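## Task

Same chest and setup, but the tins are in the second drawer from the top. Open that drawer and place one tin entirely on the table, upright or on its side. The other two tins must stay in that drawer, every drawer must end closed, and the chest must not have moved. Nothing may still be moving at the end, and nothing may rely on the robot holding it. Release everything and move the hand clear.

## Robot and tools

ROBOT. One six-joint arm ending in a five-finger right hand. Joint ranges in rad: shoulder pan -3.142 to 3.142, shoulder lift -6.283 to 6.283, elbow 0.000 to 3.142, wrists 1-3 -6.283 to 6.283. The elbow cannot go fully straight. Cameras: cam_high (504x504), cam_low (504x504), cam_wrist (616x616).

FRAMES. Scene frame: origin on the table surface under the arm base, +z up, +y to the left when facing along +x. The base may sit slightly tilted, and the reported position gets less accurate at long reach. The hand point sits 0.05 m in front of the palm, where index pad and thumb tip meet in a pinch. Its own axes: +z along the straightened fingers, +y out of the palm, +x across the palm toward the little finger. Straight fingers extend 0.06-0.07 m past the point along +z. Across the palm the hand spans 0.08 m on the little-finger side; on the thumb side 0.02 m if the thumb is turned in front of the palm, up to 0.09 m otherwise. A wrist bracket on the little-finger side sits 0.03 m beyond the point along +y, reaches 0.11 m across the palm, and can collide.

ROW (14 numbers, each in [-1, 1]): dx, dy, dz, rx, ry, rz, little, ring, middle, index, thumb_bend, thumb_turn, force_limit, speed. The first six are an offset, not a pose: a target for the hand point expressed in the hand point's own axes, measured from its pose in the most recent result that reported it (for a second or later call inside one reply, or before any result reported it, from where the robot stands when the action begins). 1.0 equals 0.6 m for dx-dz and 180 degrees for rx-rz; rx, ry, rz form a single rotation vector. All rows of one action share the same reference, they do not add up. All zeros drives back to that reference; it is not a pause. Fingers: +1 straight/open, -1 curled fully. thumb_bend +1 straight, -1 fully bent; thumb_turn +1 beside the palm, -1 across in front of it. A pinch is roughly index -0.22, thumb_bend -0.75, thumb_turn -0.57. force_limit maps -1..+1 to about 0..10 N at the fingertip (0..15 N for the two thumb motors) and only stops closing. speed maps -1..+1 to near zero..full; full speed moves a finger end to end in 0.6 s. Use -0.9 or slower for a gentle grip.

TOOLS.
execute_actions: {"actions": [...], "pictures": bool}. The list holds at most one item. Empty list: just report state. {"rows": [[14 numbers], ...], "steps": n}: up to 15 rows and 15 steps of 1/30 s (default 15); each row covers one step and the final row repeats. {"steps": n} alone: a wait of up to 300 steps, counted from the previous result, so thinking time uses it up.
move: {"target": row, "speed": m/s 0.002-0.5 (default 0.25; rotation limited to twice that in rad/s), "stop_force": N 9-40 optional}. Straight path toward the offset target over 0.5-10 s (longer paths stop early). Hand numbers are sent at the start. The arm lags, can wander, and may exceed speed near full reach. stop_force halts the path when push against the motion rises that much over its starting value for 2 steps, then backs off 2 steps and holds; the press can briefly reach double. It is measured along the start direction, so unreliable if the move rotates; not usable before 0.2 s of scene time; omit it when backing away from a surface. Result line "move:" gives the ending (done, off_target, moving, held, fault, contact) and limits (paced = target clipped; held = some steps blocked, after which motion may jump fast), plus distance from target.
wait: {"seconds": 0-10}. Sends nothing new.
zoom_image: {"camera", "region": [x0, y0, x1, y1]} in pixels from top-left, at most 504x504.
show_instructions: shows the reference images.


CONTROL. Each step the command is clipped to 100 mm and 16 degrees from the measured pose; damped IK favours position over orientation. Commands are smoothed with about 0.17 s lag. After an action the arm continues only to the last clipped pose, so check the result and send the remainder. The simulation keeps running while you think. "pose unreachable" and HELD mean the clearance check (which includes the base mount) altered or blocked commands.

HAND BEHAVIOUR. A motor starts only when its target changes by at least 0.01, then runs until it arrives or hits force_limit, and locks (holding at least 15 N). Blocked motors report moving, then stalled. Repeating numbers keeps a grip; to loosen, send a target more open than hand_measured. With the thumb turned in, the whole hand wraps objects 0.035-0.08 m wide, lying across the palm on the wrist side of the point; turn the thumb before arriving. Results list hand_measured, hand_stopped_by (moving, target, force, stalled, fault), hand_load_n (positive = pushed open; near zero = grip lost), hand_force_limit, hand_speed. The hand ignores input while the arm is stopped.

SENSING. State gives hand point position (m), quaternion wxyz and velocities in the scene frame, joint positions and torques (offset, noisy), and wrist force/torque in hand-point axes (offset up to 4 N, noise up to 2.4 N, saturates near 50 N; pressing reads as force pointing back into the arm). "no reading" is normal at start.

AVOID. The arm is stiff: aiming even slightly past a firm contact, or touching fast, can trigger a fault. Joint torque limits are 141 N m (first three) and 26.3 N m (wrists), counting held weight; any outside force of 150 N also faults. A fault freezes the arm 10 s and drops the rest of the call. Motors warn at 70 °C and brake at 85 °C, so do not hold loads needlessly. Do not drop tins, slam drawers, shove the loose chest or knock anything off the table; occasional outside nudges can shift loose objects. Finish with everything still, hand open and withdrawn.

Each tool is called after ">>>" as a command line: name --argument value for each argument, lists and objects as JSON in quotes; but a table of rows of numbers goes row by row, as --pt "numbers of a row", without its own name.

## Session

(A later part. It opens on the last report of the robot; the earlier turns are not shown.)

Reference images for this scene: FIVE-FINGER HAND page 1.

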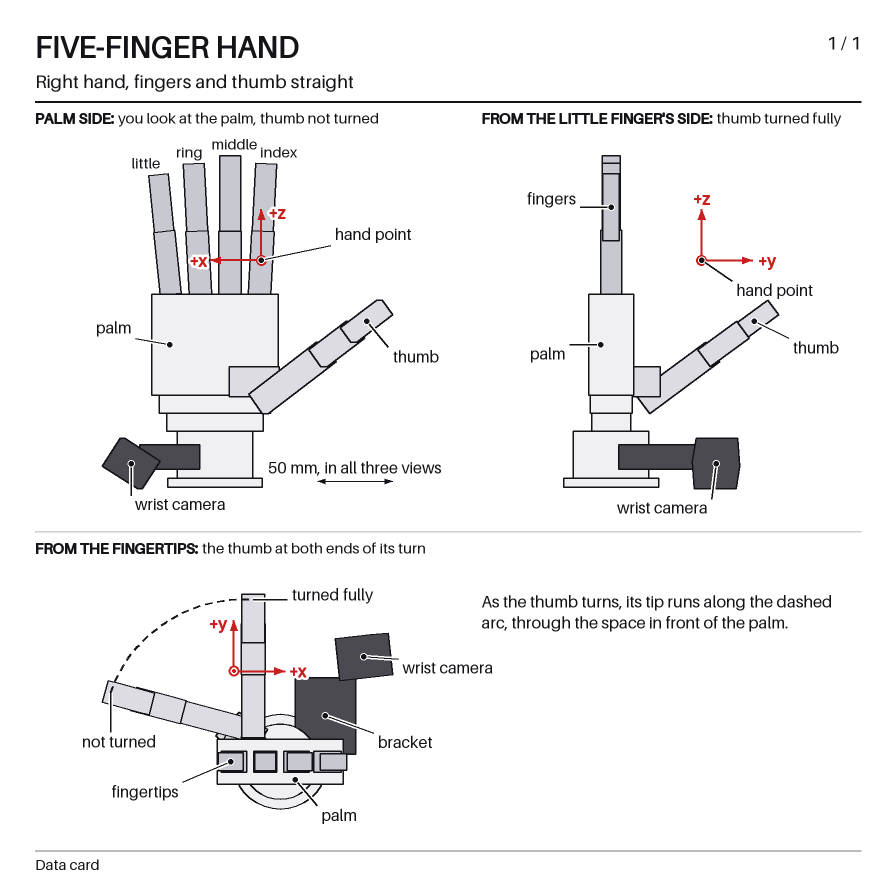

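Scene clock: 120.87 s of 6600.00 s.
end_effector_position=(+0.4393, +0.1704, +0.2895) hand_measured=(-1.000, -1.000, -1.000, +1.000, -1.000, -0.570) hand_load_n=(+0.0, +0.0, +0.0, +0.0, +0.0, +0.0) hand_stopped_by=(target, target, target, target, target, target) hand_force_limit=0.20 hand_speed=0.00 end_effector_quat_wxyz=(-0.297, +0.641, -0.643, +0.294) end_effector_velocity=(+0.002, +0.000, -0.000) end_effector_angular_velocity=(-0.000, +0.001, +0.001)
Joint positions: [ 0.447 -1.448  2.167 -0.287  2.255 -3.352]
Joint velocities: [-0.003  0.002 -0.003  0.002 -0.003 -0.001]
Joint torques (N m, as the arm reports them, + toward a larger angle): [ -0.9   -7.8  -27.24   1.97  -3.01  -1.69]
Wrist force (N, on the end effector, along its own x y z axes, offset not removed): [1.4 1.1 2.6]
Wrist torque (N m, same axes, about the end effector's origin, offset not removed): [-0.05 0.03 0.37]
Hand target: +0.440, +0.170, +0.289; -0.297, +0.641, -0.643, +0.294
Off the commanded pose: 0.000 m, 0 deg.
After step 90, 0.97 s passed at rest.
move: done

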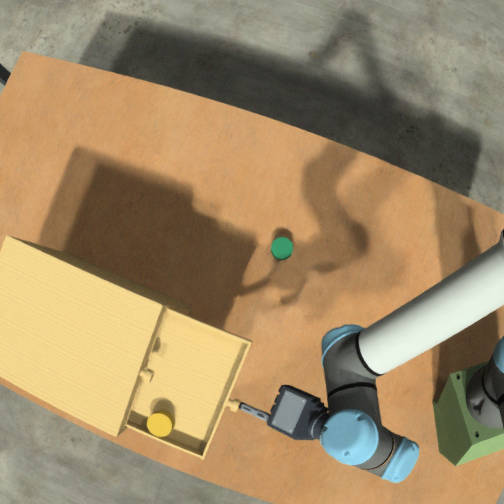

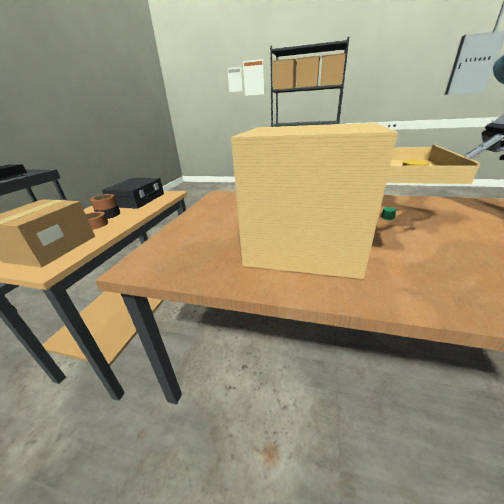

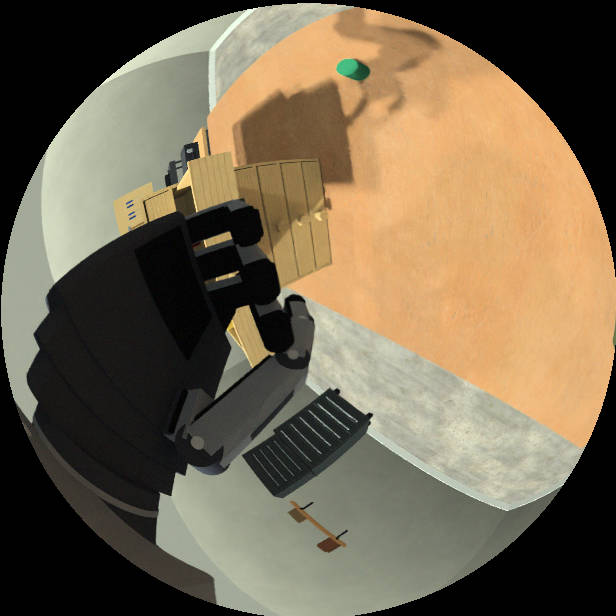

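>>> move --target '[0,0.0063,0.0054,0,0,0,-1,-1,-1,1,-1,-0.57,0.2,0]' --speed 0.02

>>> move --target '[0,-0.0327,0.0379,0,0,0,-1,-1,-1,1,-1,-0.57,0.2,0]' --speed 0.015 --stop_force 12

>>> zoom_image --camera "cam_high" --region '[180,350,290,450]'

>>> zoom_image --camera "cam_low" --region '[404,110,504,200]'

Scene clock: 124.37 s of 6600.00 s.
end_effector_position=(+0.4393, +0.1705, +0.2847) hand_measured=(-1.000, -1.000, -1.000, +1.000, -1.000, -0.570) hand_load_n=(+0.0, +0.0, +0.0, +0.0, +0.0, +0.0) hand_stopped_by=(target, target, target, target, target, target) hand_force_limit=0.20 hand_speed=0.00 end_effector_quat_wxyz=(-0.297, +0.641, -0.643, +0.294) end_effector_velocity=(-0.001, +0.000, -0.002) end_effector_angular_velocity=(-0.000, +0.001, +0.002)
Joint positions: [ 0.439 -1.443  2.174 -0.302  2.247 -3.356]
Joint velocities: [-0.003  0.002  0.005 -0.007 -0.003 -0.002]
Joint torques (N m, as the arm reports them, + toward a larger angle): [ 0.02 -8.06  1.87 -1.86 -2.74 -1.51]
Wrist force (N, on the end effector, along its own x y z axes, offset not removed): [0.6 2.1 0.0]
Wrist torque (N m, same axes, about the end effector's origin, offset not removed): [0.36 0.30 0.31]
Hand target: +0.439, +0.170, +0.285; -0.297, +0.641, -0.643, +0.294
Off the commanded pose: 0.000 m, 0 deg.
move: done

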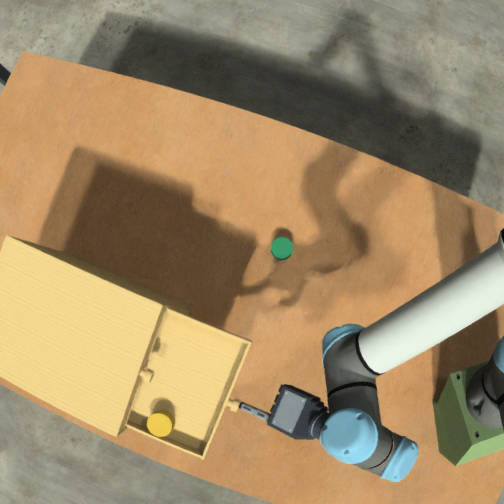

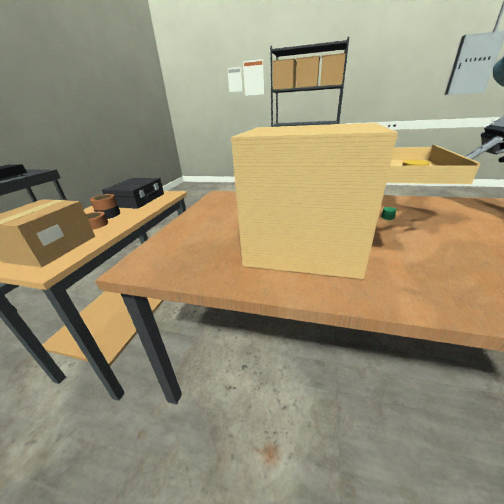

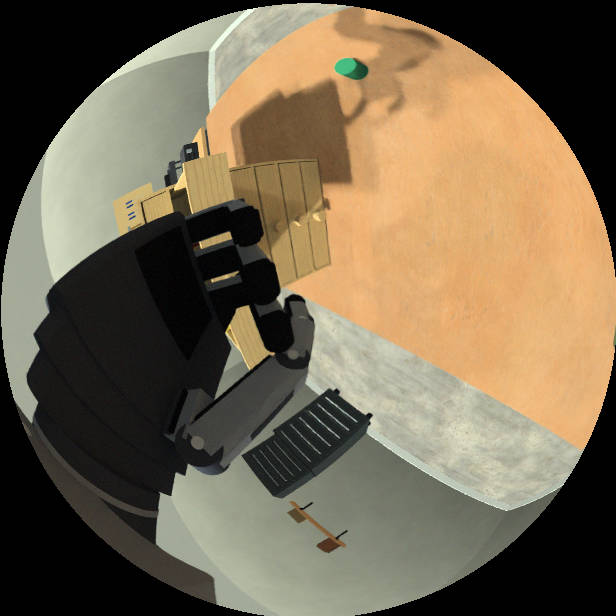

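Scene clock: 126.63 s of 6600.00 s.
end_effector_position=(+0.4691, +0.1704, +0.2849) hand_measured=(-1.000, -1.000, -1.000, +1.000, -1.000, -0.570) hand_load_n=(+0.0, +0.0, +0.0, -1.0, +0.0, +0.0) hand_stopped_by=(target, target, target, target, target, target) hand_force_limit=0.20 hand_speed=0.00 end_effector_quat_wxyz=(-0.297, +0.641, -0.643, +0.294) end_effector_velocity=(+0.003, +0.000, +0.001) end_effector_angular_velocity=(+0.001, -0.001, -0.001)
Joint positions: [ 0.406 -1.416  2.11  -0.276  2.217 -3.373]
Joint velocities: [-0.002  0.002 -0.007  0.002 -0.002 -0.001]
Joint torques (N m, as the arm reports them, + toward a larger angle): [ -0.03 -10.18 -28.46   1.62  -3.11  -1.5 ]
Wrist force (N, on the end effector, along its own x y z axes, offset not removed): [-0.2 0.6 0.7]
Wrist torque (N m, same axes, about the end effector's origin, offset not removed): [-0.06 0.24 0.18]
Hand target: +0.469, +0.170, +0.285; -0.297, +0.641, -0.643, +0.294
Off the commanded pose: 0.000 m, 0 deg.
move: done

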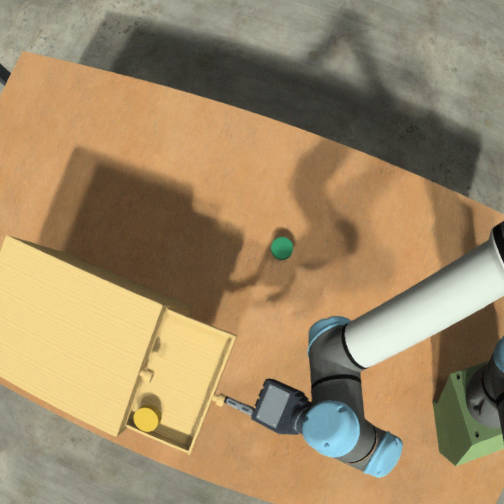

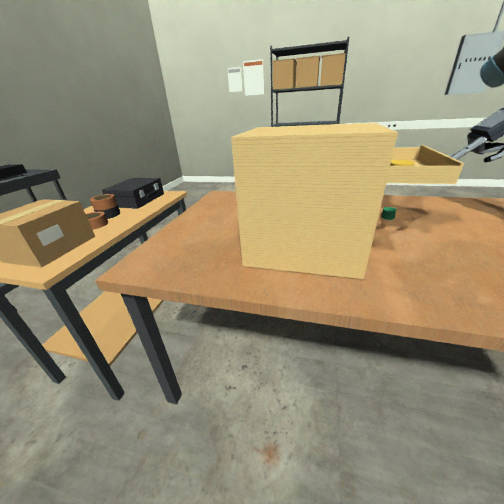

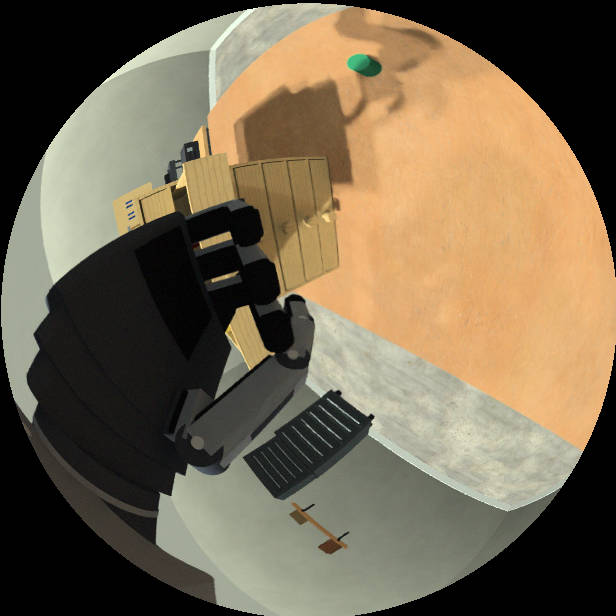

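Region (180, 350, 290, 450) of cam_high's 504x504 image, scaled by 4.582, with more detail than that image has; it fills the top 458 rows of this view, and the rest is white.

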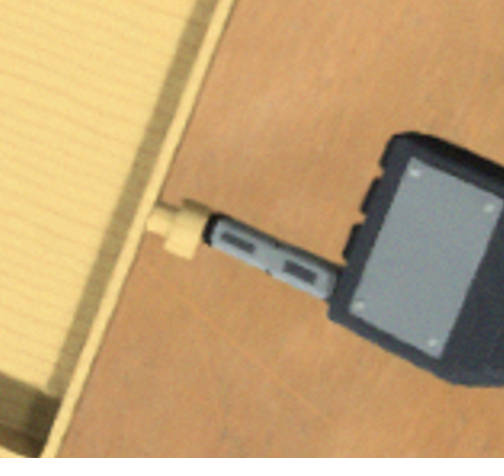

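Region (404, 110, 504, 200) of cam_low's 504x504 image, scaled by 5.040, with more detail than that image has; it fills the top 454 rows of this view, and the rest is white.

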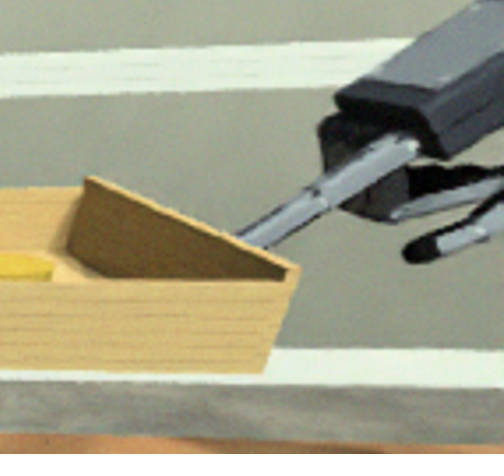

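>>> move --target '[0,-0.1435,0.1535,0,0,0,-1,-1,-1,1,-1,-0.57,0.2,0]' --speed 0.035 --stop_force 12

>>> zoom_image --camera "cam_high" --region '[110,320,220,440]'

Scene clock: 131.73 s of 6600.00 s.
end_effector_position=(+0.5947, +0.1701, +0.2906) hand_measured=(-1.000, -1.000, -1.000, +1.000, -1.000, -0.570) hand_load_n=(+0.0, +0.0, +0.0, -1.0, +0.0, +0.0) hand_stopped_by=(target, target, target, target, target, target) hand_force_limit=0.20 hand_speed=0.00 end_effector_quat_wxyz=(-0.297, +0.641, -0.643, +0.294) end_effector_velocity=(+0.002, +0.001, +0.000) end_effector_angular_velocity=(+0.000, -0.000, +0.001)
Joint positions: [ 0.315 -1.271  1.789 -0.125  2.133 -3.417]
Joint velocities: [-0.     0.004 -0.007  0.003 -0.001 -0.   ]
Joint torques (N m, as the arm reports them, + toward a larger angle): [  4.67 -18.29 -29.78   1.93  -2.79  -1.72]
Wrist force (N, on the end effector, along its own x y z axes, offset not removed): [1.1 1.2 1.4]
Wrist torque (N m, same axes, about the end effector's origin, offset not removed): [0.00 0.03 0.36]
Hand target: +0.595, +0.170, +0.291; -0.297, +0.641, -0.643, +0.294
Off the commanded pose: 0.000 m, 0 deg.
move: done

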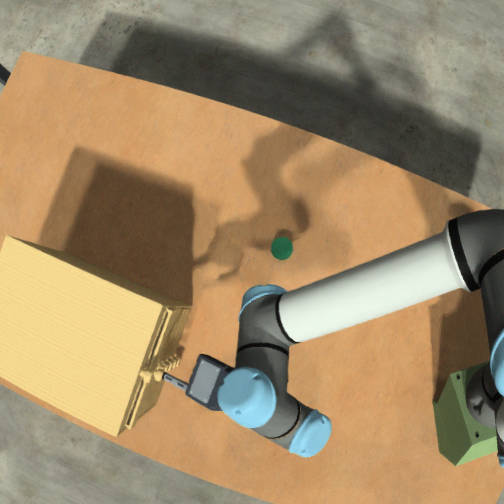

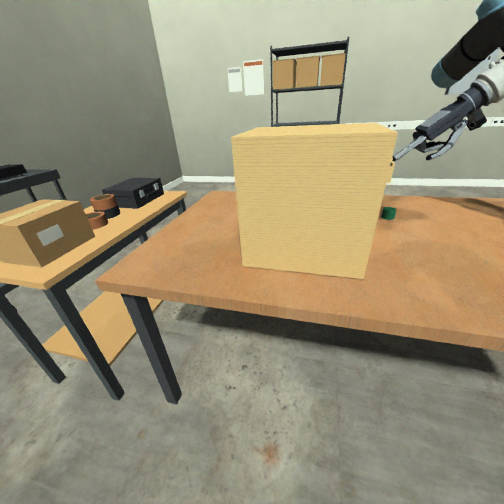

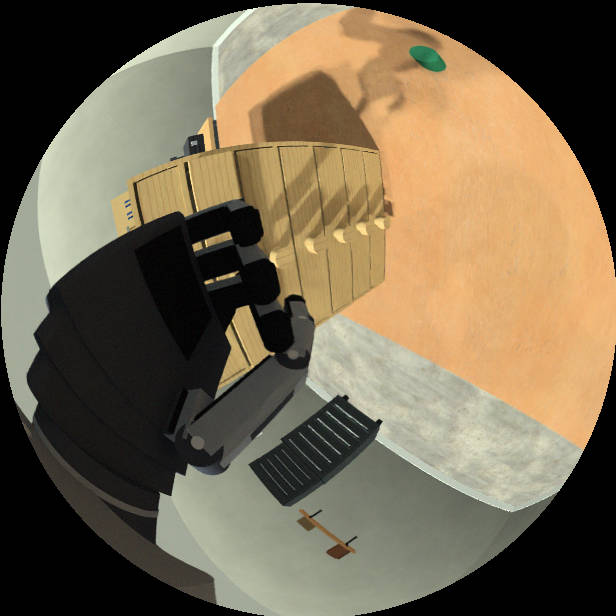

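Region (110, 320, 220, 440) of cam_high's 504x504 image, scaled by 4.200, with more detail than that image has; it fills the left 462 columns of this view, and the rest is white.

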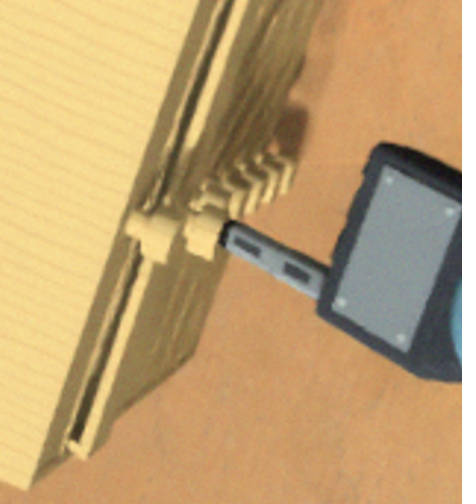

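>>> move --target '[0,-0.0272,0.0315,0,0,0,-1,-1,-1,1,-1,-0.57,0.2,0]' --speed 0.005 --stop_force 9

>>> move --target '[-0.1,0.1,-0.3,0,0,0,-1,-1,-1,1,-1,-0.57,0.2,0]' --speed 0.15

>>> zoom_image --camera "cam_high" --region '[100,290,220,450]'

>>> zoom_image --camera "cam_low" --region '[340,110,420,290]'

Scene clock: 136.27 s of 6600.00 s.
end_effector_position=(+0.6064, +0.1701, +0.2906) hand_measured=(-1.000, -1.000, -1.000, +1.000, -1.000, -0.570) hand_load_n=(+0.0, +0.0, +0.0, -3.0, +0.0, +0.0) hand_stopped_by=(target, target, target, target, target, target) hand_force_limit=0.20 hand_speed=0.00 end_effector_quat_wxyz=(-0.297, +0.641, -0.643, +0.294) end_effector_velocity=(-0.001, +0.000, -0.000) end_effector_angular_velocity=(+0.001, -0.001, -0.001)
Joint positions: [ 0.308 -1.255  1.756 -0.109  2.127 -3.42 ]
Joint velocities: [ 0.001 -0.002  0.005 -0.005  0.     0.   ]
Joint torques (N m, as the arm reports them, + toward a larger angle): [ 11.56 -38.86  -4.33  -4.67   1.65   0.15]
Wrist force (N, on the end effector, along its own x y z axes, offset not removed): [-2.0 5.6 -17.1]
Wrist torque (N m, same axes, about the end effector's origin, offset not removed): [1.09 0.07 0.10]
Hand target: +0.606, +0.170, +0.291; -0.297, +0.641, -0.643, +0.294
Off the commanded pose: 0.013 m, 0 deg.
move: contact

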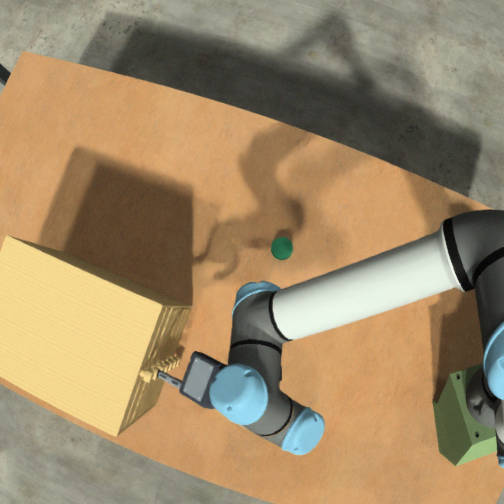

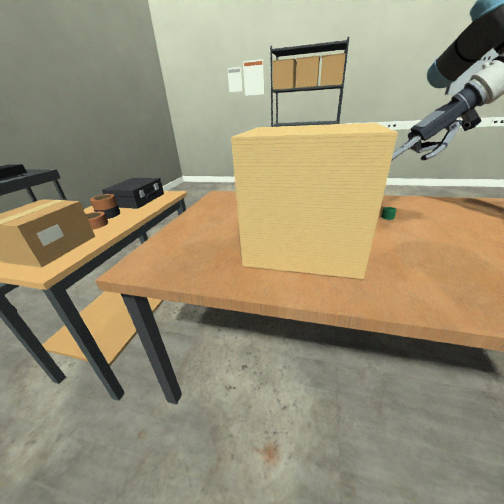

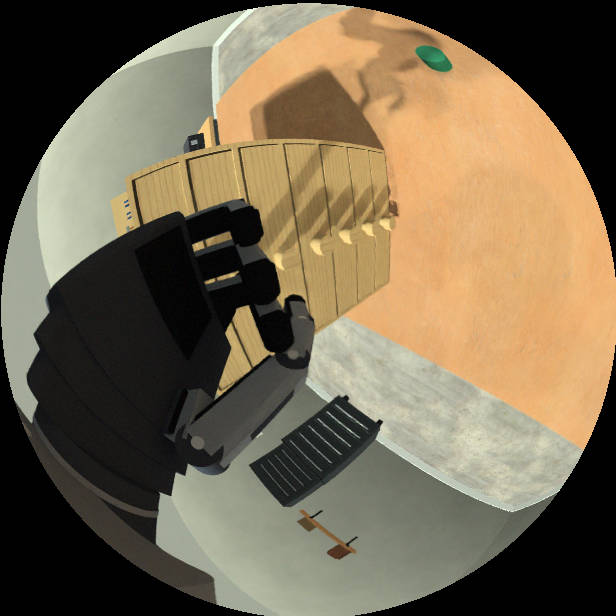

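Scene clock: 138.17 s of 6600.00 s.
end_effector_position=(+0.4309, +0.2298, +0.3621) hand_measured=(-1.000, -1.000, -1.000, +1.000, -1.000, -0.570) hand_load_n=(+0.0, +0.0, +0.0, +0.0, +0.0, +0.0) hand_stopped_by=(target, target, target, target, target, target) hand_force_limit=0.20 hand_speed=0.00 end_effector_quat_wxyz=(-0.297, +0.641, -0.643, +0.294) end_effector_velocity=(-0.002, +0.001, +0.001) end_effector_angular_velocity=(+0.001, +0.001, -0.001)
Joint positions: [ 0.699 -1.339  1.947 -0.055  2.476 -3.183]
Joint velocities: [ 0.006  0.002 -0.001  0.005  0.006  0.007]
Joint torques (N m, as the arm reports them, + toward a larger angle): [ 27.31  -7.07 -31.05   2.14   2.61   1.54]
Wrist force (N, on the end effector, along its own x y z axes, offset not removed): [1.6 3.2 0.3]
Wrist torque (N m, same axes, about the end effector's origin, offset not removed): [0.50 -0.06 0.49]
Hand target: +0.431, +0.230, +0.362; -0.297, +0.641, -0.643, +0.294
Off the commanded pose: 0.000 m, 0 deg.
move: done

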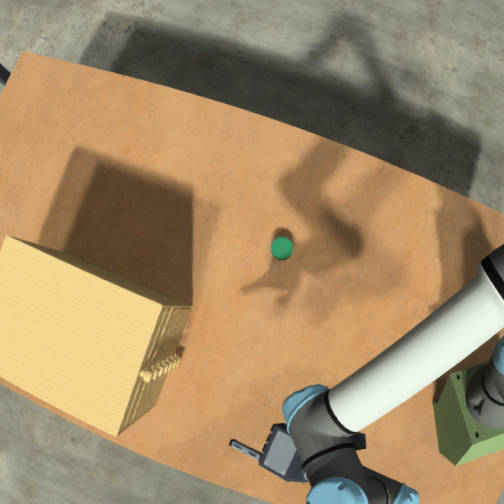

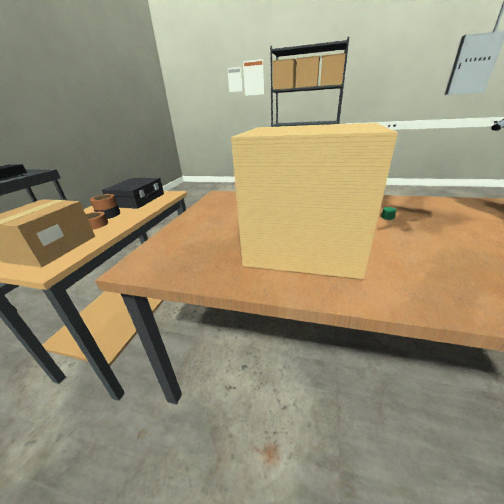

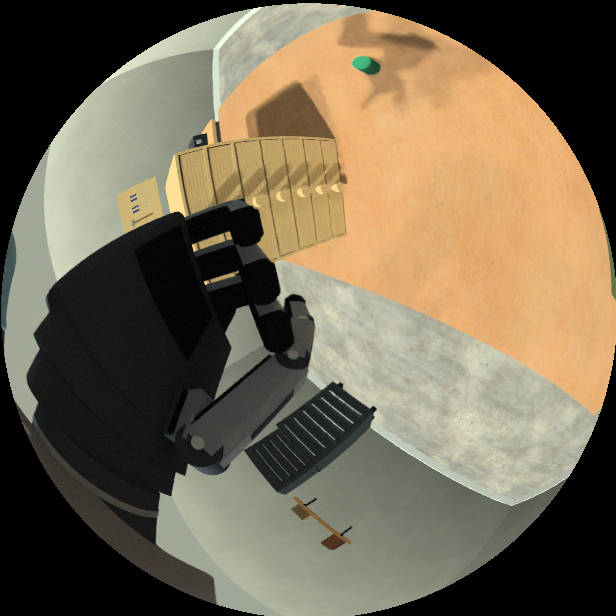

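Region (100, 290, 220, 450) of cam_high's 504x504 image, scaled by 3.150, with more detail than that image has; it fills the left 378 columns of this view, and the rest is white.

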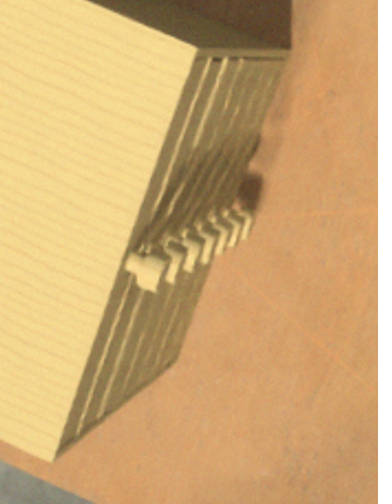

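Region (340, 110, 420, 290) of cam_low's 504x504 image, scaled by 2.800, with more detail than that image has.

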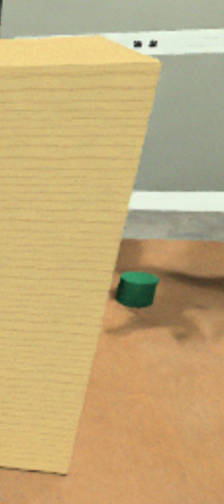

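>>> finished_scene --scene 2

The scene is finished: the task was done.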